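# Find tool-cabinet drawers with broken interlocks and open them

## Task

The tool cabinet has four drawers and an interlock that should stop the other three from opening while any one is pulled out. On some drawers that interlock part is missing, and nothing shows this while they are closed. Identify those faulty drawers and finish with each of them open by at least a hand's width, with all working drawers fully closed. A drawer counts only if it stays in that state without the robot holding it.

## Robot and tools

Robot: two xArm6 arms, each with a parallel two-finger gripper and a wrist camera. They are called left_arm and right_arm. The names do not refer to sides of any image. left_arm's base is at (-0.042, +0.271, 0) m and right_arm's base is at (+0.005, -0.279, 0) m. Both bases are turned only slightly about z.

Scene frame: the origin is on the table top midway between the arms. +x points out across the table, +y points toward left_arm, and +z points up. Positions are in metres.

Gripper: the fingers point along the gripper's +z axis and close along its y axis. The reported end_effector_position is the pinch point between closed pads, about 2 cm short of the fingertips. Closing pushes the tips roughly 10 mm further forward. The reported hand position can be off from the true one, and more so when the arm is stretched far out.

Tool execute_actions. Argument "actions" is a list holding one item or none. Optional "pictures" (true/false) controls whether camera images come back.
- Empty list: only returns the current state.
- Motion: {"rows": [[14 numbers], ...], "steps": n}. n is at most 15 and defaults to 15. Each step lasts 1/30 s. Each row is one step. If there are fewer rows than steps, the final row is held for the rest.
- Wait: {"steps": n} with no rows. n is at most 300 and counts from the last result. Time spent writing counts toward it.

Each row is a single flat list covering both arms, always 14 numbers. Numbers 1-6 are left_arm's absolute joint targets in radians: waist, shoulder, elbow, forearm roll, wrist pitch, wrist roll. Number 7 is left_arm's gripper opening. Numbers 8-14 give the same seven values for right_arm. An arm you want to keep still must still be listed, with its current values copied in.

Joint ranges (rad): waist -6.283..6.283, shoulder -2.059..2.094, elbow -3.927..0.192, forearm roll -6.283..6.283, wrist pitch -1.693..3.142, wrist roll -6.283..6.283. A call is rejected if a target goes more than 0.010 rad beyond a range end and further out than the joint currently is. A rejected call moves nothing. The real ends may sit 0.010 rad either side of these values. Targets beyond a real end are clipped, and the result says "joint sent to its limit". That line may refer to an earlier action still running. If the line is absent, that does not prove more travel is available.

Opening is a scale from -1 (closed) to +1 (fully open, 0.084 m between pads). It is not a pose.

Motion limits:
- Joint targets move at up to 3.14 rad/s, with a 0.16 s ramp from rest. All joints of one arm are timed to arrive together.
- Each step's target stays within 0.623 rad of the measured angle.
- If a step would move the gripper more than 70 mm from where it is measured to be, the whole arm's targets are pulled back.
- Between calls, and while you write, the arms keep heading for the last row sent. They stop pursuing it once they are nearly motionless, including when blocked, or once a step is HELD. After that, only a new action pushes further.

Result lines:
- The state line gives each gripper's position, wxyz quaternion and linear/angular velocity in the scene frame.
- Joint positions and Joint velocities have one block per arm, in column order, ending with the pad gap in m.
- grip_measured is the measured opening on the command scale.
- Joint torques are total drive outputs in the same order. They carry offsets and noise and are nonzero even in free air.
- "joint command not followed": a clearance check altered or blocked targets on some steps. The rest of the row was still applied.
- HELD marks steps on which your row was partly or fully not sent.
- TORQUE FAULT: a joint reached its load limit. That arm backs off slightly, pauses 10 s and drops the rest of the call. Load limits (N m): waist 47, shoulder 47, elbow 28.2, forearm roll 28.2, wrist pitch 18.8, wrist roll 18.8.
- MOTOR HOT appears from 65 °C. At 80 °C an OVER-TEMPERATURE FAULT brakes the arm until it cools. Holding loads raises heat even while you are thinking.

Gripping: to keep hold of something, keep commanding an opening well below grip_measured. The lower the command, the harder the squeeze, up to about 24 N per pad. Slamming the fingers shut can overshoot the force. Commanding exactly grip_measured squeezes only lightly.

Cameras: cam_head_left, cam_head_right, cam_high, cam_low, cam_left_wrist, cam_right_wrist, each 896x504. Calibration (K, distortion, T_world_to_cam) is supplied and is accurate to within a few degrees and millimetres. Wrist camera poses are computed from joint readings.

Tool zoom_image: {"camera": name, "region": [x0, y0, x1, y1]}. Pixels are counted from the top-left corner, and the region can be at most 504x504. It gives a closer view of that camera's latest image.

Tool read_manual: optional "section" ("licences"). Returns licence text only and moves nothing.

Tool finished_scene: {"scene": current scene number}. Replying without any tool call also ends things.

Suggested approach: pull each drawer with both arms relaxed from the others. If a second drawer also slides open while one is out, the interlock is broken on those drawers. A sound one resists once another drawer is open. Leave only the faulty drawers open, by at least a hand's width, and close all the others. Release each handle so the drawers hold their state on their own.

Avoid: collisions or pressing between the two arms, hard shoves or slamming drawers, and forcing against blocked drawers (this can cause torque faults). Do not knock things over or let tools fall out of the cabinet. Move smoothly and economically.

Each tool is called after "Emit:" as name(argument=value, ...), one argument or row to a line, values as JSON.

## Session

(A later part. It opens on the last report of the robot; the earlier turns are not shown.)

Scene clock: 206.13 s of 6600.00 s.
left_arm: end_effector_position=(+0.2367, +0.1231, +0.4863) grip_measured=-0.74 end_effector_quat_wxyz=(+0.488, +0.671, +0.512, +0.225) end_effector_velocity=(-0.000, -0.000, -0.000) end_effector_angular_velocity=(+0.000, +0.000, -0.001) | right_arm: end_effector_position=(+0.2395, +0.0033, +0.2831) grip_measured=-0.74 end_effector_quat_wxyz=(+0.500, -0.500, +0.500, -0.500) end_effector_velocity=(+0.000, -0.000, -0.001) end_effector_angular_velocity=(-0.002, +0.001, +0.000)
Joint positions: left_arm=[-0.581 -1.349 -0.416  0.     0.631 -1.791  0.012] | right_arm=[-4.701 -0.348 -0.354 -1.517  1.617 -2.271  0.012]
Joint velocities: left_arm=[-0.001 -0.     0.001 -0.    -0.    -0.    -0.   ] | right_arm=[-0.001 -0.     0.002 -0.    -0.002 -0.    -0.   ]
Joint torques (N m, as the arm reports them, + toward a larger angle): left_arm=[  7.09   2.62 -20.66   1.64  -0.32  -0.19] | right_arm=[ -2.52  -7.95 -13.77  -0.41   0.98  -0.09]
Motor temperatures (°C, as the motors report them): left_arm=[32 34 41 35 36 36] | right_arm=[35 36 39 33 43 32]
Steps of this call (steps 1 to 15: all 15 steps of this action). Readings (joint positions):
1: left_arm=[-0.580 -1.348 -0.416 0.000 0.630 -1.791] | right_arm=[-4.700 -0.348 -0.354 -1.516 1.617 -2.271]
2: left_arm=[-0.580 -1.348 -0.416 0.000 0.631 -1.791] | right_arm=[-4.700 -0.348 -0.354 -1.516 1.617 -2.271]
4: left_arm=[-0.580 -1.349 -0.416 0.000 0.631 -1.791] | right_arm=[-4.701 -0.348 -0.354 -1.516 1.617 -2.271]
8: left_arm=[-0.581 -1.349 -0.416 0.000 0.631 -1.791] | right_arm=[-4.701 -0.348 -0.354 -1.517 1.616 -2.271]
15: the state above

Emit:
execute_actions(
  actions=[
    {"rows": [[-0.581, -1.349, -0.416, 0.0, 0.631, -1.791, -1.0, -4.678, -0.3444, -0.3566, -1.4983, 1.6316, -2.2687, -1.0],[-0.581, -1.349, -0.416, 0.0, 0.631, -1.791, -1.0, -4.654, -0.3409, -0.3596, -1.4798, 1.6468, -2.2663, -1.0],[-0.581, -1.349, -0.416, 0.0, 0.631, -1.791, -1.0, -4.630, -0.3374, -0.3625, -1.4613, 1.662, -2.264, -1.0],[-0.581, -1.349, -0.416, 0.0, 0.631, -1.791, -1.0, -4.606, -0.334, -0.3655, -1.4427, 1.6772, -2.2616, -1.0],[-0.581, -1.349, -0.416, 0.0, 0.631, -1.791, -1.0, -4.582, -0.3305, -0.3684, -1.4242, 1.6924, -2.2593, -1.0],[-0.581, -1.349, -0.416, 0.0, 0.631, -1.791, -1.0, -4.558, -0.327, -0.3714, -1.4057, 1.7076, -2.2569, -1.0],[-0.581, -1.349, -0.416, 0.0, 0.631, -1.791, -1.0, -4.5345, -0.3235, -0.3743, -1.3872, 1.7228, -2.2546, -1.0],[-0.581, -1.349, -0.416, 0.0, 0.631, -1.791, -1.0, -4.5157, -0.3171, -0.381, -1.3723, 1.7346, -2.252, -1.0],[-0.581, -1.349, -0.416, 0.0, 0.631, -1.791, -1.0, -4.4969, -0.3108, -0.3877, -1.3574, 1.7464, -2.2493, -1.0],[-0.581, -1.349, -0.416, 0.0, 0.631, -1.791, -1.0, -4.4781, -0.3044, -0.3944, -1.3424, 1.7582, -2.2467, -1.0],[-0.581, -1.349, -0.416, 0.0, 0.631, -1.791, -1.0, -4.4594, -0.298, -0.4011, -1.3275, 1.77, -2.244, -1.0],[-0.581, -1.349, -0.416, 0.0, 0.631, -1.791, -1.0, -4.4406, -0.2916, -0.4078, -1.3126, 1.7818, -2.2414, -1.0],[-0.581, -1.349, -0.416, 0.0, 0.631, -1.791, -1.0, -4.4218, -0.2853, -0.4145, -1.2977, 1.7936, -2.2387, -1.0],[-0.581, -1.349, -0.416, 0.0, 0.631, -1.791, -1.0, -4.403, -0.2789, -0.4212, -1.2827, 1.8054, -2.2361, -1.0],[-0.581, -1.349, -0.416, 0.0, 0.631, -1.791, -1.0, -4.3842, -0.2725, -0.4279, -1.2678, 1.8172, -2.2334, -1.0]], "steps": 15},
  ],
  pictures=false,
)

Emit:
execute_actions(
  actions=[
    {"rows": [[-0.581, -1.349, -0.416, 0.0, 0.631, -1.791, -1.0, -4.3676, -0.2643, -0.436, -1.2539, 1.8272, -2.2294, -1.0],[-0.581, -1.349, -0.416, 0.0, 0.631, -1.791, -1.0, -4.3509, -0.2561, -0.4442, -1.24, 1.8372, -2.2253, -1.0],[-0.581, -1.349, -0.416, 0.0, 0.631, -1.791, -1.0, -4.3343, -0.2479, -0.4523, -1.2261, 1.8472, -2.2213, -1.0],[-0.581, -1.349, -0.416, 0.0, 0.631, -1.791, -1.0, -4.3177, -0.2397, -0.4604, -1.2122, 1.8572, -2.2172, -1.0],[-0.581, -1.349, -0.416, 0.0, 0.631, -1.791, -1.0, -4.301, -0.2316, -0.4686, -1.1984, 1.8671, -2.2132, -1.0],[-0.581, -1.349, -0.416, 0.0, 0.631, -1.791, -1.0, -4.2844, -0.2234, -0.4767, -1.1845, 1.8771, -2.2091, -1.0],[-0.581, -1.349, -0.416, 0.0, 0.631, -1.791, -1.0, -4.2678, -0.2152, -0.4848, -1.1706, 1.8871, -2.2051, -1.0],[-0.581, -1.349, -0.416, 0.0, 0.631, -1.791, -1.0, -4.2511, -0.207, -0.493, -1.1567, 1.8971, -2.201, -1.0],[-0.581, -1.349, -0.416, 0.0, 0.631, -1.791, -1.0, -4.2345, -0.1988, -0.5011, -1.1428, 1.9071, -2.197, -1.0]], "steps": 15},
  ],
  pictures=false,
)

Emit:
execute_actions(
  actions=[
    {"rows": [[-0.585, -1.359, -0.4145, 0.0, 0.640, -1.7935, -1.0, -4.2345, -0.1988, -0.5011, -1.1428, 1.9071, -2.197, -1.0],[-0.5885, -1.367, -0.4134, 0.0, 0.6465, -1.795, -1.0, -4.2345, -0.1988, -0.5011, -1.1428, 1.9071, -2.197, -1.0],[-0.592, -1.375, -0.4123, 0.0, 0.653, -1.797, -1.0, -4.2345, -0.1988, -0.5011, -1.1428, 1.9071, -2.197, -1.0],[-0.5955, -1.383, -0.4112, 0.0, 0.66, -1.799, -1.0, -4.2345, -0.1988, -0.5011, -1.1428, 1.9071, -2.197, -1.0],[-0.599, -1.391, -0.4101, 0.0, 0.667, -1.8005, -1.0, -4.2345, -0.1988, -0.5011, -1.1428, 1.9071, -2.197, -1.0]], "steps": 15},
  ],
)

Scene clock: 218.90 s of 6600.00 s.
left_arm: end_effector_position=(+0.2367, +0.1230, +0.4864) grip_measured=-0.74 end_effector_quat_wxyz=(+0.488, +0.671, +0.512, +0.225) end_effector_velocity=(-0.000, -0.000, +0.000) end_effector_angular_velocity=(-0.001, -0.002, -0.001) | right_arm: end_effector_position=(+0.1783, +0.0034, +0.2829) grip_measured=-0.74 end_effector_quat_wxyz=(+0.500, -0.499, +0.501, -0.501) end_effector_velocity=(-0.150, +0.001, +0.000) end_effector_angular_velocity=(-0.016, +0.002, -0.003)
Joint positions: left_arm=[-0.581 -1.349 -0.416 -0.     0.631 -1.791  0.012] | right_arm=[-4.453 -0.295 -0.403 -1.321  1.776 -2.243  0.011]
Joint velocities: left_arm=[-0.001 -0.002  0.001  0.    -0.001 -0.    -0.   ] | right_arm=[ 0.567  0.19  -0.187  0.457  0.353  0.08  -0.   ]
Joint torques (N m, as the arm reports them, + toward a larger angle): left_arm=[  6.44   1.95 -21.53   1.4   -0.58  -0.07] | right_arm=[  0.3   -7.15 -13.87  -0.95  -1.34  -0.16]
Motor temperatures (°C, as the motors report them): left_arm=[32 34 41 35 36 36] | right_arm=[35 36 38 33 42 32]
Steps of this call (steps 1 to 15: the robot went on to your last target; steps 16 to 90: nothing new was sent; then 9.27 s passed at rest; steps 91 to 105: all 15 steps of this action). Readings (joint positions):
91: left_arm=[-0.581 -1.349 -0.416 -0.000 0.631 -1.791] | right_arm=[-4.701 -0.348 -0.354 -1.516 1.617 -2.271]
92: left_arm=[-0.581 -1.349 -0.416 -0.000 0.631 -1.791] | right_arm=[-4.698 -0.347 -0.355 -1.513 1.620 -2.270]
94: left_arm=[-0.581 -1.349 -0.416 -0.000 0.631 -1.791] | right_arm=[-4.676 -0.343 -0.358 -1.496 1.634 -2.268]
98: left_arm=[-0.581 -1.349 -0.416 -0.000 0.631 -1.791] | right_arm=[-4.596 -0.333 -0.367 -1.434 1.685 -2.261]
105: the state above

Scene clock: 219.40 s of 6600.00 s.
left_arm: end_effector_position=(+0.2367, +0.1230, +0.4864) grip_measured=-0.74 end_effector_quat_wxyz=(+0.488, +0.671, +0.512, +0.225) end_effector_velocity=(+0.000, -0.000, -0.000) end_effector_angular_velocity=(+0.000, +0.000, -0.000) | right_arm: end_effector_position=(+0.1156, +0.0034, +0.2829) grip_measured=-0.74 end_effector_quat_wxyz=(+0.500, -0.500, +0.500, -0.500) end_effector_velocity=(-0.015, -0.001, +0.000) end_effector_angular_velocity=(+0.004, -0.001, -0.001)
Joint positions: left_arm=[-0.581 -1.349 -0.416 -0.     0.631 -1.791  0.012] | right_arm=[-4.238 -0.201 -0.499 -1.146  1.905 -2.198  0.011]
Joint velocities: left_arm=[-0.     0.001  0.     0.    -0.001  0.    -0.   ] | right_arm=[ 0.046  0.026 -0.028  0.04   0.029  0.015 -0.   ]
Joint torques (N m, as the arm reports them, + toward a larger angle): left_arm=[  6.45   2.21 -21.41   1.31  -0.62  -0.02] | right_arm=[ -0.27  -8.59 -14.05  -1.65  -2.16  -0.11]
Motor temperatures (°C, as the motors report them): left_arm=[32 34 41 35 36 36] | right_arm=[35 36 38 33 42 32]
Steps of this call (steps 1 to 15: all 15 steps of this action). Readings (joint positions):
1: left_arm=[-0.581 -1.349 -0.416 -0.000 0.631 -1.791] | right_arm=[-4.434 -0.289 -0.409 -1.306 1.788 -2.240]
2: left_arm=[-0.581 -1.349 -0.416 -0.000 0.631 -1.791] | right_arm=[-4.415 -0.282 -0.416 -1.291 1.799 -2.237]
4: left_arm=[-0.581 -1.349 -0.416 -0.000 0.631 -1.791] | right_arm=[-4.379 -0.268 -0.430 -1.261 1.821 -2.231]
8: left_arm=[-0.581 -1.349 -0.416 -0.000 0.631 -1.791] | right_arm=[-4.311 -0.236 -0.462 -1.205 1.863 -2.215]
15: the state above

Scene clock: 219.90 s of 6600.00 s.
left_arm: end_effector_position=(+0.2254, +0.1229, +0.4865) grip_measured=-0.74 end_effector_quat_wxyz=(+0.491, +0.673, +0.509, +0.218) end_effector_velocity=(-0.000, -0.000, -0.002) end_effector_angular_velocity=(+0.002, +0.005, -0.001) | right_arm: end_effector_position=(+0.1145, +0.0032, +0.2829) grip_measured=-0.74 end_effector_quat_wxyz=(+0.500, -0.500, +0.500, -0.500) end_effector_velocity=(-0.000, +0.000, +0.000) end_effector_angular_velocity=(-0.001, -0.000, +0.001)
Joint positions: left_arm=[-0.599 -1.391 -0.41   0.     0.667 -1.8    0.012] | right_arm=[-4.235 -0.199 -0.501 -1.143  1.907 -2.197  0.011]
Joint velocities: left_arm=[-0.001  0.     0.001 -0.     0.004 -0.001  0.   ] | right_arm=[ 0.001  0.    -0.    -0.     0.    -0.001 -0.   ]
Joint torques (N m, as the arm reports them, + toward a larger angle): left_arm=[  4.49   2.87 -22.04   0.97  -0.99  -0.05] | right_arm=[  0.05  -8.56 -13.36  -1.03  -1.68  -0.11]
Motor temperatures (°C, as the motors report them): left_arm=[32 34 41 35 36 36] | right_arm=[35 36 38 33 42 32]
Steps of this call (steps 1 to 15: all 15 steps of this action). Readings (joint positions):
1: left_arm=[-0.581 -1.349 -0.416 0.000 0.631 -1.791] | right_arm=[-4.237 -0.200 -0.500 -1.145 1.905 -2.198]
2: left_arm=[-0.582 -1.351 -0.416 0.000 0.633 -1.792] | right_arm=[-4.236 -0.200 -0.500 -1.145 1.906 -2.197]
4: left_arm=[-0.585 -1.360 -0.414 0.000 0.641 -1.794] | right_arm=[-4.236 -0.199 -0.501 -1.144 1.906 -2.197]
8: left_arm=[-0.596 -1.385 -0.411 0.000 0.662 -1.799] | right_arm=[-4.235 -0.199 -0.501 -1.144 1.906 -2.197]
15: the state above
camera_calibration (this result's frames):
cam_left_wrist: T_world_to_cam=[[0.475308, -0.00253545, 0.879816, -0.503708], [-0.396469, -0.893326, 0.211613, 0.158135], [0.785426, -0.449401, -0.425611, 0.217081], [0, 0, 0, 1]] pos_world=[0.131612, 0.237546, 0.502099]
cam_right_wrist: T_world_to_cam=[[-0.0129335, -0.00863616, -0.999879, 0.316049], [0.00396879, 0.999954, -0.00868814, 0.0644982], [0.999908, -0.00408068, -0.0128987, 0.0218819], [0, 0, 0, 1]] pos_world=[-0.0180483, -0.0616765, 0.316853]

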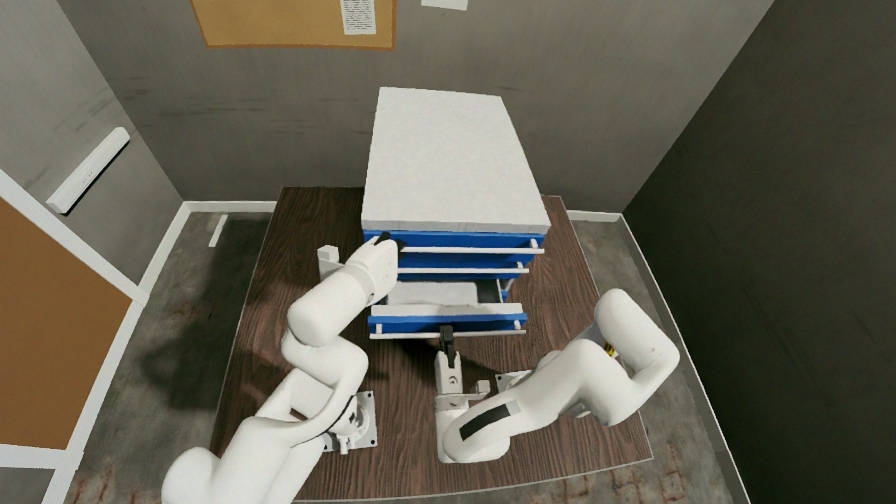

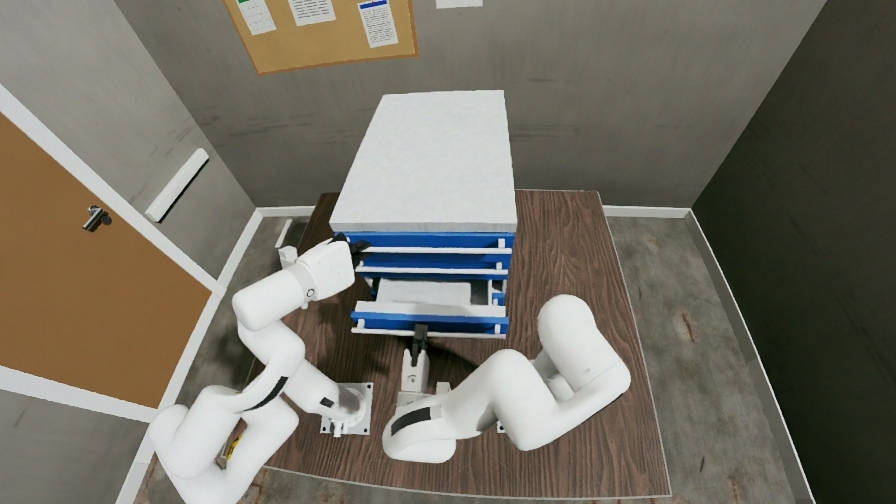

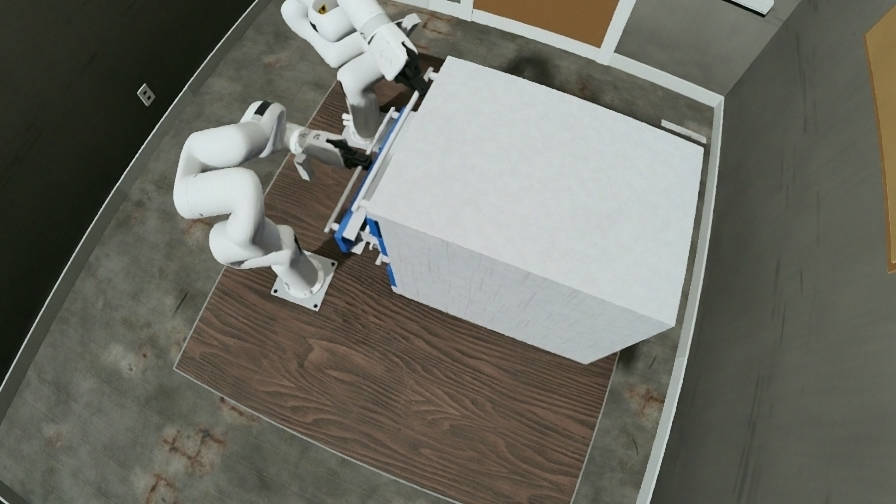

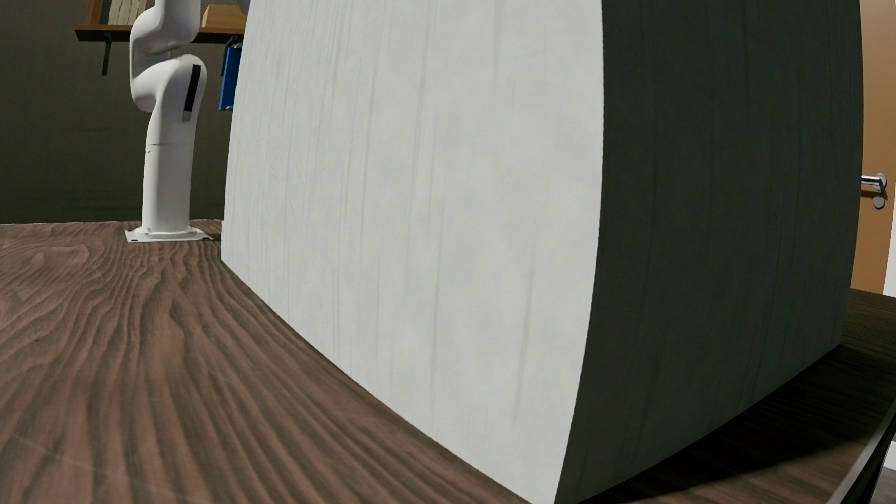

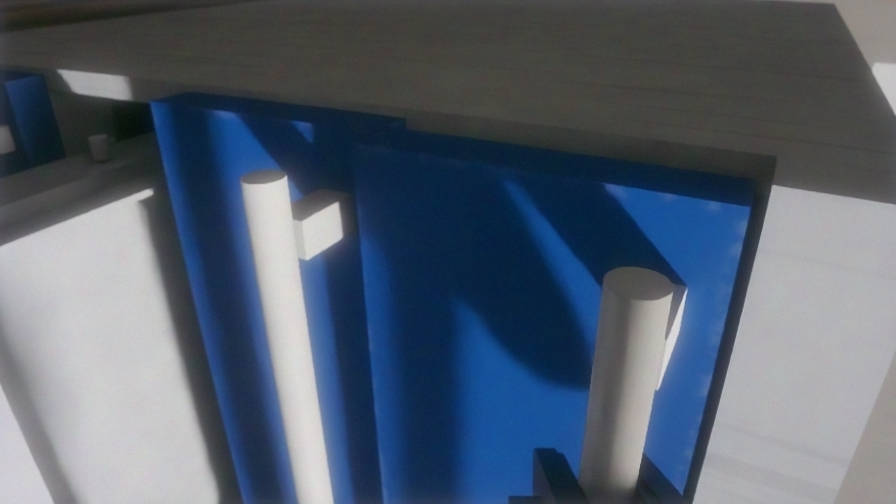

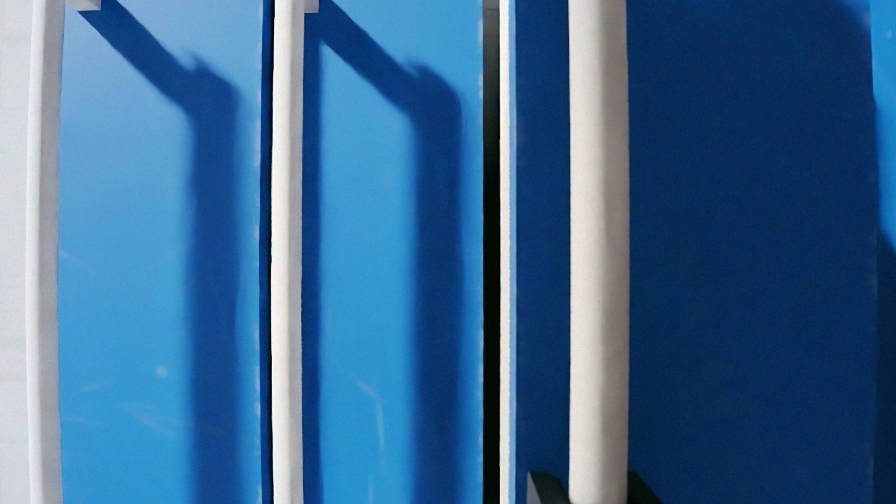

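Emit:
execute_actions(
  actions=[],
)

Scene clock: 228.40 s of 6600.00 s.
left_arm: end_effector_position=(+0.2253, +0.1228, +0.4866) grip_measured=-0.74 end_effector_quat_wxyz=(+0.491, +0.673, +0.509, +0.218) end_effector_velocity=(+0.000, -0.000, -0.000) end_effector_angular_velocity=(-0.000, +0.000, -0.000) | right_arm: end_effector_position=(+0.1146, +0.0031, +0.2828) grip_measured=-0.74 end_effector_quat_wxyz=(+0.500, -0.500, +0.500, -0.500) end_effector_velocity=(+0.000, -0.001, -0.000) end_effector_angular_velocity=(-0.002, -0.002, -0.000)
Joint positions: left_arm=[-0.599 -1.391 -0.41  -0.     0.667 -1.801  0.012] | right_arm=[-4.234 -0.199 -0.501 -1.143  1.907 -2.197  0.011]
Joint velocities: left_arm=[ 0.     0.     0.001 -0.001 -0.001  0.     0.   ] | right_arm=[ 0.     0.     0.002 -0.     0.001 -0.001 -0.   ]
Joint torques (N m, as the arm reports them, + toward a larger angle): left_arm=[  3.47   2.67 -23.35   0.81  -1.63  -0.08] | right_arm=[ -0.77  -8.64 -12.16  -0.16  -1.19  -0.11]
Motor temperatures (°C, as the motors report them): left_arm=[32 34 42 35 36 36] | right_arm=[35 36 38 33 42 32]
Steps of this call (steps 1 to 15: the robot went on to your last target; steps 16 to 90: nothing new was sent; then 5.50 s passed at rest). Readings (joint positions):
1: left_arm=[-0.599 -1.391 -0.410 0.000 0.667 -1.800] | right_arm=[-4.235 -0.199 -0.501 -1.143 1.907 -2.197]
2: left_arm=[-0.599 -1.391 -0.410 0.000 0.667 -1.800] | right_arm=[-4.235 -0.199 -0.501 -1.143 1.907 -2.197]
4: left_arm=[-0.599 -1.391 -0.410 0.000 0.667 -1.800] | right_arm=[-4.234 -0.199 -0.501 -1.143 1.907 -2.197]
8: left_arm=[-0.599 -1.391 -0.410 0.000 0.667 -1.800] | right_arm=[-4.234 -0.199 -0.501 -1.143 1.907 -2.197]
90: the state above
All arms were judged still, so your last target was given up. Only a new action makes them travel on or press farther. Fingers that are still opening or closing keep moving.
camera_calibration (this result's frames):
cam_left_wrist: T_world_to_cam=[[0.47507, -0.00242461, 0.879945, -0.503808], [-0.396955, -0.893055, 0.21185, 0.157911], [0.785325, -0.449942, -0.425226, 0.217139], [0, 0, 0, 1]] pos_world=[0.131503, 0.237501, 0.502203]
cam_right_wrist: T_world_to_cam=[[-0.0127197, -0.00901505, -0.999878, 0.315977], [0.00434464, 0.999949, -0.00907096, 0.0647349], [0.99991, -0.00445949, -0.0126799, 0.0217799], [0, 0, 0, 1]] pos_world=[-0.0180401, -0.061786, 0.316802]

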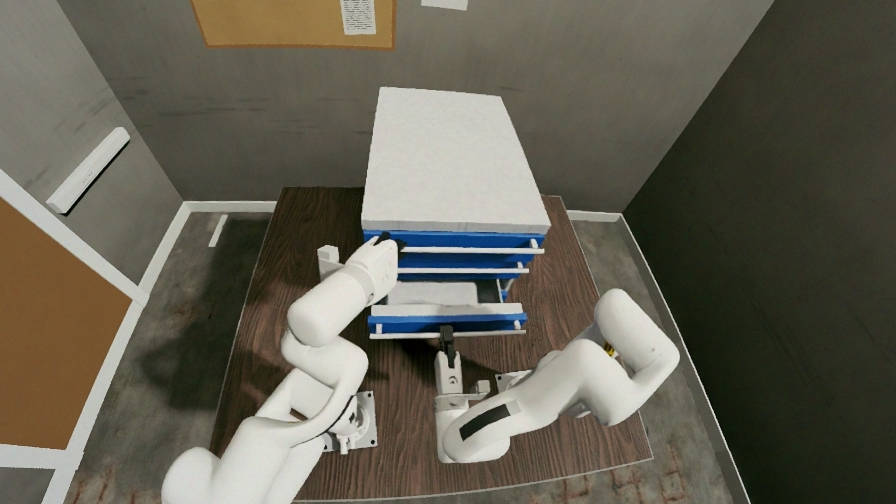

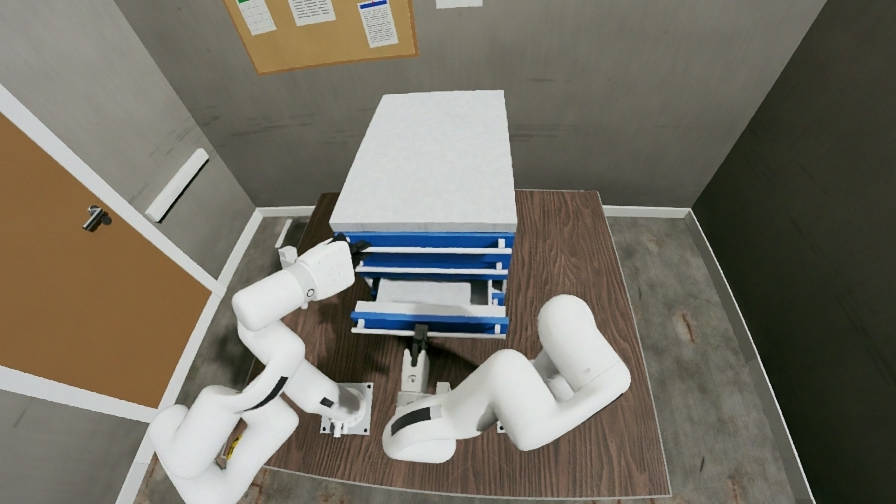

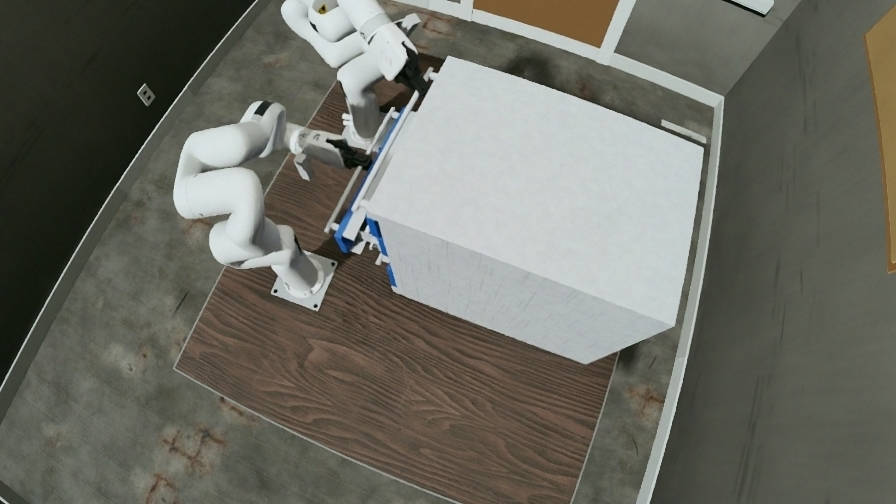

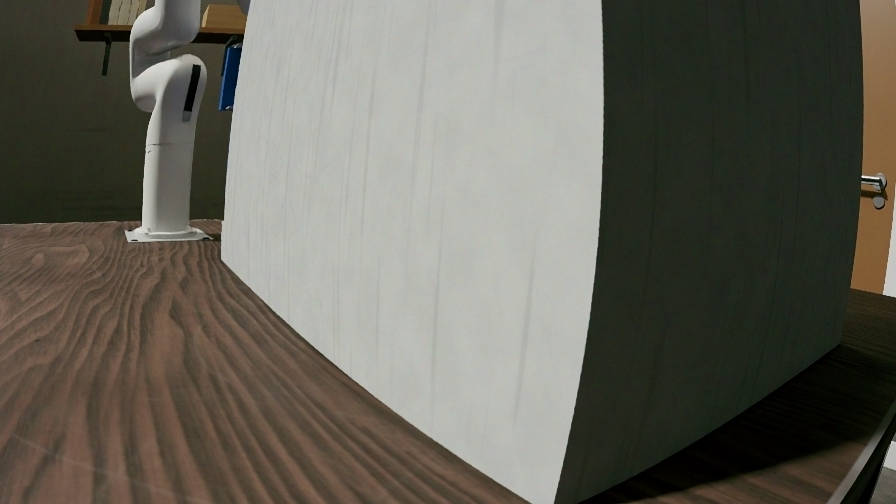

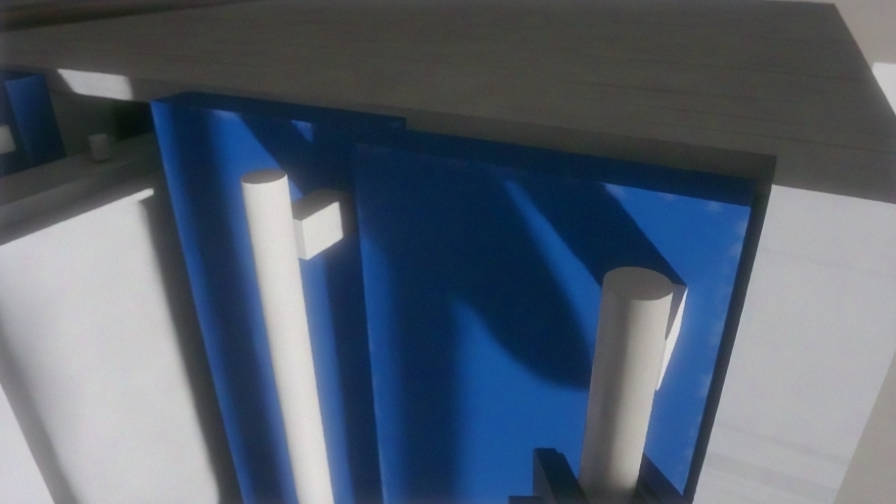

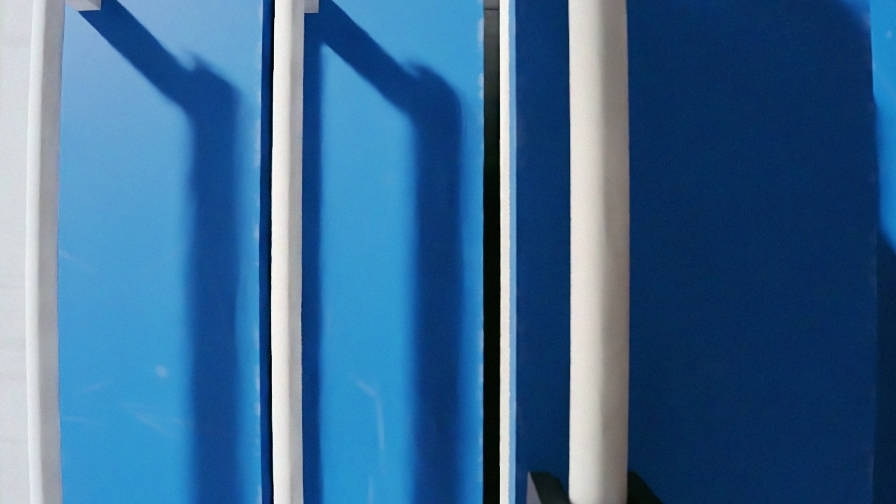

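Emit:
zoom_image(
  camera="cam_high",
  region=[280, 60, 480, 300],
)

Emit:
zoom_image(
  camera="cam_head_right",
  region=[320, 210, 540, 360],
)

Region (280, 60, 480, 300) of cam_high's 896x504 image, scaled by 2.100, with more detail than that image has.

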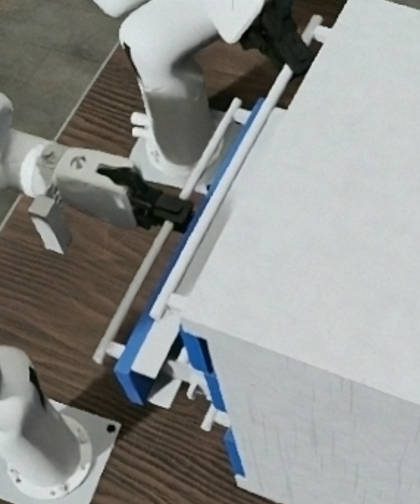

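Region (320, 210, 540, 360) of cam_head_right's 896x504 image, scaled by 2.291, with more detail than that image has; it fills the top 344 rows of this view, and the rest is white.

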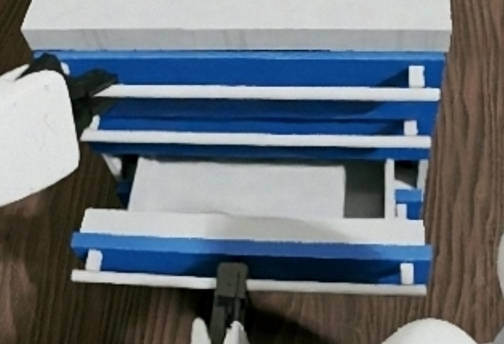

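Emit:
execute_actions(
  actions=[
    {"rows": [[-0.595,-1.382,-0.4115,0,0.659,-1.7985,-1.0,-4.2345,-0.1988,-0.5011,-1.1428,1.9071,-2.197,0.2],[-0.592,-1.374,-0.4125,0,0.652,-1.7965,-1.0,-4.2345,-0.1988,-0.5011,-1.1428,1.9071,-2.197,0.2],[-0.588,-1.366,-0.4137,0,0.645,-1.7947,-1.0,-4.2345,-0.1988,-0.5011,-1.1428,1.9071,-2.197,0.2],[-0.585,-1.358,-0.4148,0,0.638,-1.7928,-1.0,-4.2345,-0.1988,-0.5011,-1.1428,1.9071,-2.197,0.2],[-0.581,-1.349,-0.416,0,0.631,-1.791,-1.0,-4.2345,-0.1988,-0.5011,-1.1428,1.9071,-2.197,0.2],[-0.581,-1.349,-0.416,0,0.631,-1.791,-1.0,-4.2345,-0.1988,-0.5011,-1.1428,1.9071,-2.197,0.2],[-0.581,-1.349,-0.416,0,0.631,-1.791,-1.0,-4.2345,-0.1988,-0.5011,-1.1428,1.9071,-2.197,0.2],[-0.581,-1.349,-0.416,0,0.631,-1.791,-1.0,-4.2345,-0.1988,-0.5011,-1.1428,1.9071,-2.197,0.2],[-0.581,-1.349,-0.416,0,0.631,-1.791,-1.0,-4.2345,-0.1988,-0.5011,-1.1428,1.9071,-2.197,0.2],[-0.581,-1.349,-0.416,0,0.631,-1.791,-1.0,-4.2345,-0.1988,-0.5011,-1.1428,1.9071,-2.197,0.2],[-0.581,-1.349,-0.416,0,0.631,-1.791,-1.0,-4.2055,-0.1798,-0.5201,-1.1178,1.9236,-2.187,0.2],[-0.581,-1.349,-0.416,0,0.631,-1.791,-1.0,-4.1765,-0.1608,-0.5391,-1.0928,1.9401,-2.177,0.2],[-0.581,-1.349,-0.416,0,0.631,-1.791,-1.0,-4.1475,-0.1418,-0.5581,-1.0678,1.9566,-2.167,0.2],[-0.581,-1.349,-0.416,0,0.631,-1.791,-1.0,-4.1185,-0.1228,-0.5771,-1.0428,1.9731,-2.157,0.2]], "steps": 15},
  ],
  pictures=false,
)

Scene clock: 254.93 s of 6600.00 s.
left_arm: end_effector_position=(+0.2365, +0.1229, +0.4866) grip_measured=-0.74 end_effector_quat_wxyz=(+0.488, +0.670, +0.512, +0.225) end_effector_velocity=(+0.001, +0.000, +0.000) end_effector_angular_velocity=(+0.001, -0.000, +0.001) | right_arm: end_effector_position=(+0.0969, +0.0025, +0.2820) grip_measured=+0.19 end_effector_quat_wxyz=(+0.500, -0.499, +0.501, -0.499) end_effector_velocity=(-0.217, -0.004, -0.011) end_effector_angular_velocity=(+0.020, +0.004, +0.033)
Joint positions: left_arm=[-0.581 -1.349 -0.416 -0.     0.631 -1.791  0.012] | right_arm=[-4.182 -0.165 -0.536 -1.097  1.937 -2.179  0.052]
Joint velocities: left_arm=[ 0.002  0.002 -0.001  0.    -0.002  0.001  0.   ] | right_arm=[ 0.628  0.411 -0.412  0.524  0.338  0.207  0.001]
Joint torques (N m, as the arm reports them, + toward a larger angle): left_arm=[  5.68   2.89 -22.95   1.35  -1.87  -0.06] | right_arm=[ -0.94 -10.4  -12.98  -0.8    1.42  -0.35]
Motor temperatures (°C, as the motors report them): left_arm=[32 34 42 35 36 36] | right_arm=[35 36 37 32 41 32]
Steps of this call (steps 1 to 90: nothing new was sent; then 23.03 s passed at rest; steps 91 to 105: all 15 steps of this action). Readings (joint positions):
91: left_arm=[-0.599 -1.391 -0.410 -0.000 0.667 -1.800] | right_arm=[-4.235 -0.199 -0.501 -1.143 1.907 -2.197]
92: left_arm=[-0.598 -1.389 -0.410 -0.000 0.666 -1.800] | right_arm=[-4.234 -0.198 -0.501 -1.142 1.905 -2.197]
94: left_arm=[-0.595 -1.381 -0.412 -0.000 0.658 -1.798] | right_arm=[-4.234 -0.198 -0.500 -1.142 1.904 -2.197]
98: left_arm=[-0.584 -1.356 -0.415 -0.000 0.637 -1.793] | right_arm=[-4.234 -0.198 -0.501 -1.142 1.905 -2.197]
105: the state above

Emit:
execute_actions(
  actions=[
    {"rows": [[-0.581,-1.349,-0.416,0,0.631,-1.791,-1.0,-4.1154,-0.1434,-0.5858,-1.0540,1.9887,-2.1853,0.2],[-0.581,-1.349,-0.416,0,0.631,-1.791,-1.0,-4.1124,-0.1640,-0.5945,-1.0652,2.0043,-2.2135,0.2],[-0.581,-1.349,-0.416,0,0.631,-1.791,-1.0,-4.1093,-0.1846,-0.6032,-1.0764,2.0199,-2.2418,0.2],[-0.581,-1.349,-0.416,0,0.631,-1.791,-1.0,-4.1063,-0.2052,-0.6119,-1.0876,2.0355,-2.2700,0.2],[-0.581,-1.349,-0.416,0,0.631,-1.791,-1.0,-4.1032,-0.2258,-0.6206,-1.0989,2.0512,-2.2983,0.2],[-0.581,-1.349,-0.416,0,0.631,-1.791,-1.0,-4.1001,-0.2464,-0.6293,-1.1101,2.0668,-2.3266,0.2],[-0.581,-1.349,-0.416,0,0.631,-1.791,-1.0,-4.0971,-0.2670,-0.6380,-1.1213,2.0824,-2.3548,0.2],[-0.581,-1.349,-0.416,0,0.631,-1.791,-1.0,-4.0940,-0.2876,-0.6467,-1.1325,2.0980,-2.3831,0.2],[-0.581,-1.349,-0.416,0,0.631,-1.791,-1.0,-4.0910,-0.3082,-0.6554,-1.1437,2.1136,-2.4113,0.2],[-0.581,-1.349,-0.416,0,0.631,-1.791,-1.0,-4.0879,-0.3288,-0.6641,-1.1549,2.1292,-2.4396,0.2],[-0.581,-1.349,-0.416,0,0.631,-1.791,-1.0,-4.0879,-0.3288,-0.6641,-1.1549,2.1292,-2.4396,0.2],[-0.581,-1.349,-0.416,0,0.631,-1.791,-1.0,-4.0879,-0.3288,-0.6641,-1.1549,2.1292,-2.4396,0.2],[-0.581,-1.349,-0.416,0,0.631,-1.791,-1.0,-4.1266,-0.3595,-0.6361,-1.1829,2.0999,-2.4569,0.2],[-0.581,-1.349,-0.416,0,0.631,-1.791,-1.0,-4.1652,-0.3901,-0.6081,-1.2109,2.0705,-2.4743,0.2],[-0.581,-1.349,-0.416,0,0.631,-1.791,-1.0,-4.2039,-0.4208,-0.5801,-1.2389,2.0412,-2.4916,0.2]], "steps": 15},
  ],
  pictures=false,
)

Scene clock: 259.90 s of 6600.00 s.
left_arm: end_effector_position=(+0.2367, +0.1230, +0.4864) grip_measured=-0.74 end_effector_quat_wxyz=(+0.488, +0.671, +0.512, +0.225) end_effector_velocity=(+0.000, -0.000, -0.001) end_effector_angular_velocity=(+0.001, +0.002, -0.000) | right_arm: end_effector_position=(+0.0803, +0.0050, +0.3794) grip_measured=+0.19 end_effector_quat_wxyz=(+0.503, -0.500, +0.501, -0.496) end_effector_velocity=(+0.195, -0.001, +0.050) end_effector_angular_velocity=(-0.061, +0.001, -0.029)
Joint positions: left_arm=[-0.581 -1.349 -0.416  0.     0.631 -1.791  0.012] | right_arm=[-4.109 -0.338 -0.648 -1.166  2.105 -2.436  0.052]
Joint velocities: left_arm=[-0.     0.002  0.     0.    -0.    -0.    -0.   ] | right_arm=[-0.511 -0.517  0.357 -0.446 -0.307 -0.415 -0.   ]
Joint torques (N m, as the arm reports them, + toward a larger angle): left_arm=[  7.14   3.46 -21.16   1.56  -1.25  -0.06] | right_arm=[-10.03  -9.94 -11.09  -1.01   0.69  -0.38]
Motor temperatures (°C, as the motors report them): left_arm=[32 34 42 35 36 36] | right_arm=[35 36 37 32 41 32]
Steps of this call (steps 1 to 30: the robot went on to your last target; steps 31 to 90: nothing new was sent; then 1.47 s passed at rest; steps 91 to 105: all 15 steps of this action). Readings (joint positions):
91: left_arm=[-0.581 -1.349 -0.416 -0.000 0.631 -1.791] | right_arm=[-4.118 -0.123 -0.577 -1.043 1.973 -2.158]
92: left_arm=[-0.581 -1.349 -0.416 -0.000 0.631 -1.791] | right_arm=[-4.118 -0.126 -0.578 -1.045 1.976 -2.163]
94: left_arm=[-0.581 -1.349 -0.416 -0.000 0.631 -1.791] | right_arm=[-4.115 -0.145 -0.585 -1.055 1.991 -2.190]
98: left_arm=[-0.581 -1.349 -0.416 0.000 0.631 -1.791] | right_arm=[-4.105 -0.213 -0.616 -1.092 2.042 -2.281]
105: the state above

Now advance to x=0.20 and look.

Emit:
execute_actions(
  actions=[
    {"rows": [[-0.581,-1.349,-0.416,0,0.631,-1.791,-1.0,-4.2347,-0.4386,-0.5648,-1.2595,2.0169,-2.5020,0.2],[-0.581,-1.349,-0.416,0,0.631,-1.791,-1.0,-4.2655,-0.4563,-0.5494,-1.2801,1.9926,-2.5124,0.2],[-0.581,-1.349,-0.416,0,0.631,-1.791,-1.0,-4.2962,-0.4741,-0.5341,-1.3008,1.9682,-2.5228,0.2],[-0.581,-1.349,-0.416,0,0.631,-1.791,-1.0,-4.3270,-0.4918,-0.5187,-1.3214,1.9439,-2.5332,0.2],[-0.581,-1.349,-0.416,0,0.631,-1.791,-1.0,-4.3578,-0.5096,-0.5034,-1.3420,1.9196,-2.5436,0.2],[-0.581,-1.349,-0.416,0,0.631,-1.791,-1.0,-4.3980,-0.5242,-0.4913,-1.3656,1.8865,-2.5526,0.2],[-0.581,-1.349,-0.416,0,0.631,-1.791,-1.0,-4.4381,-0.5389,-0.4792,-1.3892,1.8533,-2.5616,0.2],[-0.581,-1.349,-0.416,0,0.631,-1.791,-1.0,-4.4783,-0.5535,-0.4670,-1.4128,1.8202,-2.5706,0.2],[-0.581,-1.349,-0.416,0,0.631,-1.791,-1.0,-4.5184,-0.5681,-0.4549,-1.4364,1.7870,-2.5796,0.2]], "steps": 15},
  ],
)

Scene clock: 263.17 s of 6600.00 s.
left_arm: end_effector_position=(+0.2367, +0.1230, +0.4864) grip_measured=-0.74 end_effector_quat_wxyz=(+0.488, +0.671, +0.512, +0.225) end_effector_velocity=(-0.000, -0.000, +0.000) end_effector_angular_velocity=(-0.001, -0.001, -0.000) | right_arm: end_effector_position=(+0.1976, +0.0028, +0.3830) grip_measured=+0.19 end_effector_quat_wxyz=(+0.499, -0.499, +0.501, -0.501) end_effector_velocity=(+0.032, +0.003, -0.002) end_effector_angular_velocity=(-0.015, -0.002, +0.029)
Joint positions: left_arm=[-0.581 -1.349 -0.416  0.     0.631 -1.791  0.012] | right_arm=[-4.51  -0.565 -0.458 -1.43   1.796 -2.577  0.052]
Joint velocities: left_arm=[-0.    -0.     0.    -0.    -0.001 -0.    -0.   ] | right_arm=[-0.141 -0.052  0.048 -0.096 -0.142 -0.041  0.   ]
Joint torques (N m, as the arm reports them, + toward a larger angle): left_arm=[  7.24   3.3  -21.06   1.58  -1.12   0.01] | right_arm=[  0.7   -4.93 -16.6   -1.29   1.    -0.4 ]
Motor temperatures (°C, as the motors report them): left_arm=[32 34 42 35 36 36] | right_arm=[35 36 38 32 41 32]
Steps of this call (steps 1 to 30: the robot went on to your last target; steps 31 to 83: nothing new was sent; steps 84 to 98: all 15 steps of this action). Readings (joint positions):
84: left_arm=[-0.581 -1.349 -0.416 -0.000 0.631 -1.791] | right_arm=[-4.204 -0.421 -0.580 -1.239 2.041 -2.492]
85: left_arm=[-0.581 -1.349 -0.416 -0.000 0.631 -1.791] | right_arm=[-4.210 -0.424 -0.577 -1.243 2.036 -2.494]
87: left_arm=[-0.581 -1.349 -0.416 -0.000 0.631 -1.791] | right_arm=[-4.238 -0.440 -0.563 -1.262 2.013 -2.504]
91: left_arm=[-0.581 -1.349 -0.416 -0.000 0.631 -1.791] | right_arm=[-4.341 -0.496 -0.516 -1.329 1.933 -2.536]
98: the state above
camera_calibration (this result's frames):
cam_left_wrist: T_world_to_cam=[[0.471533, -0.00249739, 0.881845, -0.50908], [-0.385262, -0.9001, 0.203455, 0.164835], [0.79324, -0.435677, -0.425389, 0.204637], [0, 0, 0, 1]] pos_world=[0.141226, 0.236252, 0.502443]
cam_right_wrist: T_world_to_cam=[[-0.0128803, -0.00841479, -0.999882, 0.417199], [0.00696121, 0.99994, -0.00850495, 0.0648128], [0.999893, -0.00706993, -0.0128209, -0.0599315], [0, 0, 0, 1]] pos_world=[0.0648475, -0.061722, 0.416933]

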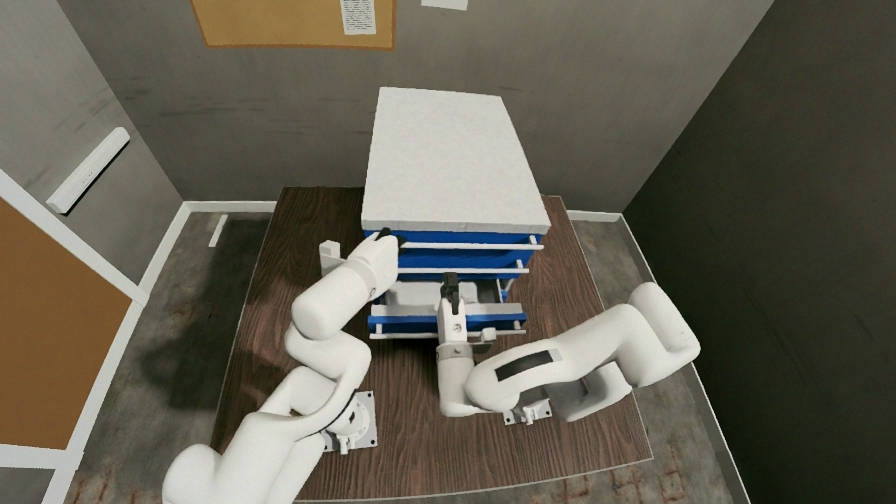

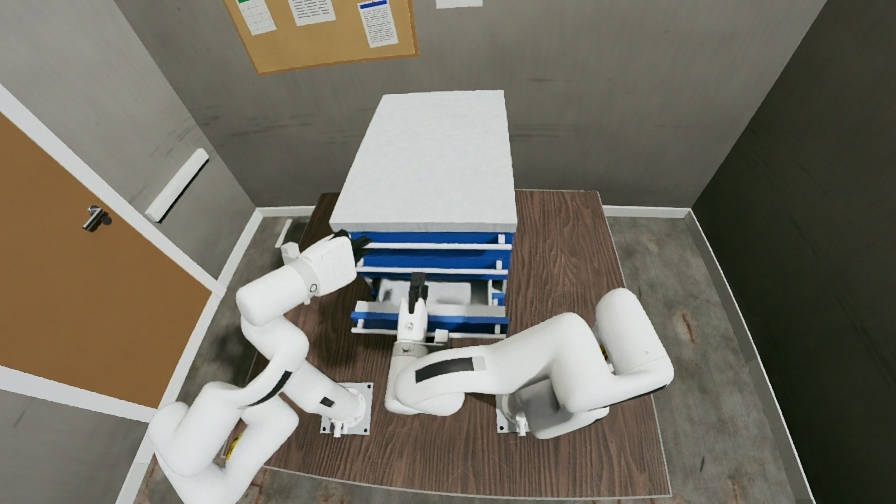

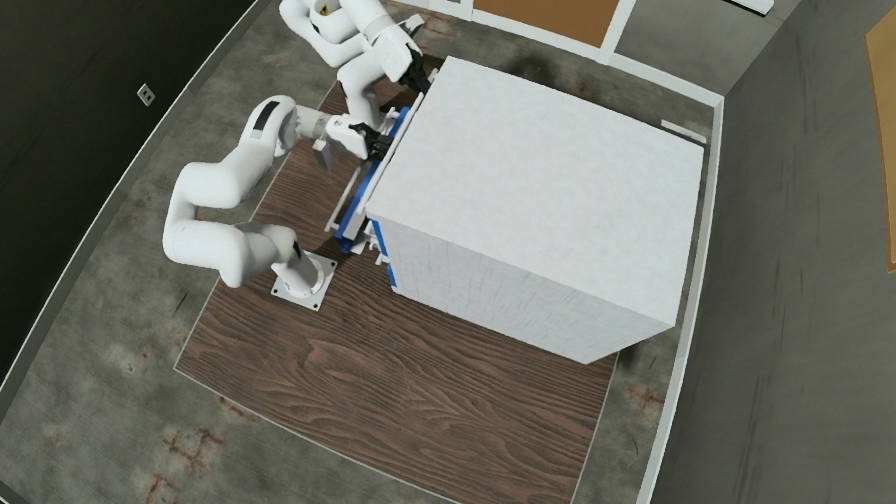

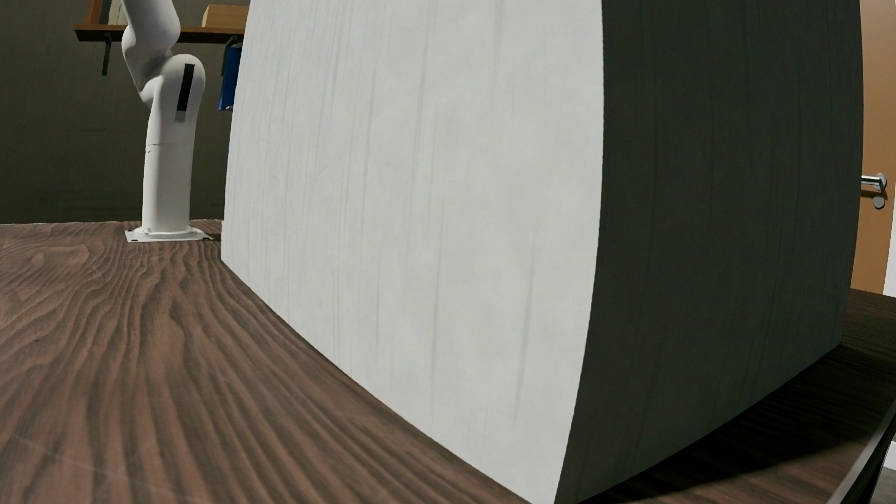

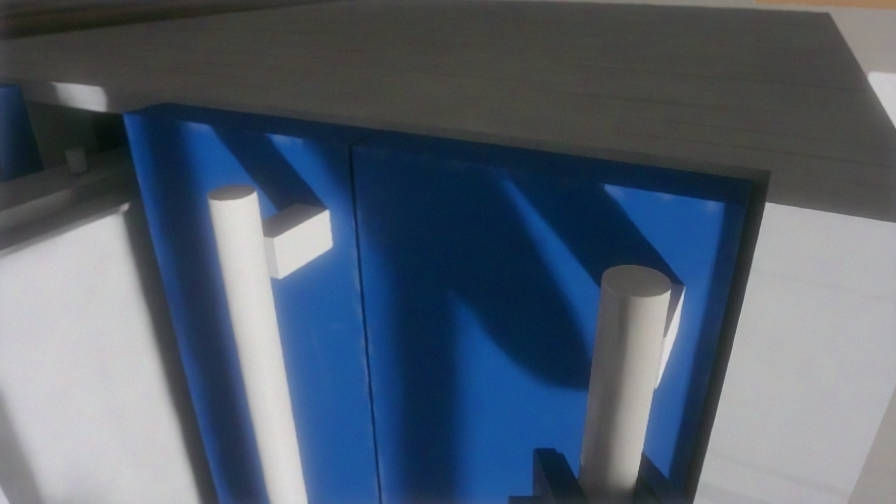

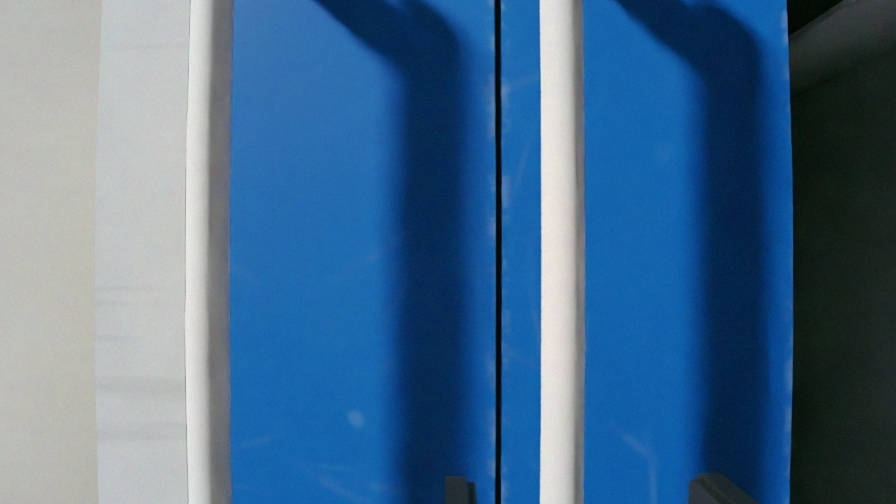

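Emit:
execute_actions(
  actions=[
    {"rows": [[-0.581,-1.349,-0.416,0,0.631,-1.791,-1.0,-4.5540,-0.5741,-0.4502,-1.4554,1.7568,-2.5836,0.2],[-0.581,-1.349,-0.416,0,0.631,-1.791,-1.0,-4.5896,-0.5801,-0.4454,-1.4745,1.7266,-2.5876,0.2],[-0.581,-1.349,-0.416,0,0.631,-1.791,-1.0,-4.6253,-0.5862,-0.4407,-1.4935,1.6963,-2.5916,0.2],[-0.581,-1.349,-0.416,0,0.631,-1.791,-1.0,-4.6609,-0.5922,-0.4359,-1.5126,1.6661,-2.5956,0.2],[-0.581,-1.349,-0.416,0,0.631,-1.791,-1.0,-4.6965,-0.5982,-0.4312,-1.5316,1.6359,-2.5996,0.2],[-0.581,-1.349,-0.416,0,0.631,-1.791,-1.0,-4.6965,-0.5982,-0.4312,-1.5316,1.6359,-2.5996,0.2],[-0.581,-1.349,-0.416,0,0.631,-1.791,-1.0,-4.6965,-0.5982,-0.4312,-1.5316,1.6359,-2.5996,0.2],[-0.581,-1.349,-0.416,0,0.631,-1.791,-1.0,-4.6965,-0.5982,-0.4312,-1.5316,1.6359,-2.5996,0.2],[-0.581,-1.349,-0.416,0,0.631,-1.791,-1.0,-4.6965,-0.5982,-0.4312,-1.5316,1.6359,-2.5996,0.1],[-0.581,-1.349,-0.416,0,0.631,-1.791,-1.0,-4.6965,-0.5982,-0.4312,-1.5316,1.6359,-2.5996,-0.1],[-0.581,-1.349,-0.416,0,0.631,-1.791,-1.0,-4.6965,-0.5982,-0.4312,-1.5316,1.6359,-2.5996,-0.3],[-0.581,-1.349,-0.416,0,0.631,-1.791,-1.0,-4.6965,-0.5982,-0.4312,-1.5316,1.6359,-2.5996,-0.5],[-0.581,-1.349,-0.416,0,0.631,-1.791,-1.0,-4.6965,-0.5982,-0.4312,-1.5316,1.6359,-2.5996,-0.65],[-0.581,-1.349,-0.416,0,0.631,-1.791,-1.0,-4.6965,-0.5982,-0.4312,-1.5316,1.6359,-2.5996,-0.8],[-0.581,-1.349,-0.416,0,0.631,-1.791,-1.0,-4.6965,-0.5982,-0.4312,-1.5316,1.6359,-2.5996,-1.0]], "steps": 15},
  ],
  pictures=false,
)

Scene clock: 268.60 s of 6600.00 s.
left_arm: end_effector_position=(+0.2367, +0.1230, +0.4864) grip_measured=-0.74 end_effector_quat_wxyz=(+0.488, +0.671, +0.512, +0.225) end_effector_velocity=(-0.000, +0.000, +0.001) end_effector_angular_velocity=(-0.001, -0.002, -0.001) | right_arm: end_effector_position=(+0.2392, +0.0032, +0.3829) grip_measured=-0.67 end_effector_quat_wxyz=(+0.500, -0.500, +0.500, -0.500) end_effector_velocity=(+0.002, +0.002, -0.001) end_effector_angular_velocity=(-0.002, +0.001, +0.009)
Joint positions: left_arm=[-0.581 -1.349 -0.416  0.     0.631 -1.791  0.012] | right_arm=[-4.695 -0.598 -0.431 -1.531  1.637 -2.599  0.015]
Joint velocities: left_arm=[-0.    -0.001 -0.001  0.     0.     0.    -0.   ] | right_arm=[-0.01  -0.002  0.002 -0.009 -0.017 -0.002 -0.22 ]
Joint torques (N m, as the arm reports them, + toward a larger angle): left_arm=[  7.22   3.78 -20.98   1.54  -1.06  -0.11] | right_arm=[ -2.15  -5.89 -16.32  -0.83   1.1   -0.21]
Motor temperatures (°C, as the motors report them): left_arm=[32 34 42 35 36 36] | right_arm=[35 36 38 33 41 32]
Steps of this call (steps 1 to 15: the robot went on to your last target; steps 16 to 90: nothing new was sent; then 1.93 s passed at rest; steps 91 to 105: all 15 steps of this action). Readings (joint positions):
91: left_arm=[-0.581 -1.349 -0.416 0.000 0.631 -1.791] | right_arm=[-4.519 -0.568 -0.455 -1.437 1.786 -2.580]
92: left_arm=[-0.581 -1.349 -0.416 0.000 0.631 -1.791] | right_arm=[-4.525 -0.569 -0.454 -1.440 1.780 -2.580]
94: left_arm=[-0.581 -1.349 -0.416 -0.000 0.631 -1.791] | right_arm=[-4.557 -0.575 -0.450 -1.458 1.753 -2.584]
98: left_arm=[-0.581 -1.349 -0.416 -0.000 0.631 -1.791] | right_arm=[-4.659 -0.592 -0.436 -1.511 1.670 -2.595]
105: the state above


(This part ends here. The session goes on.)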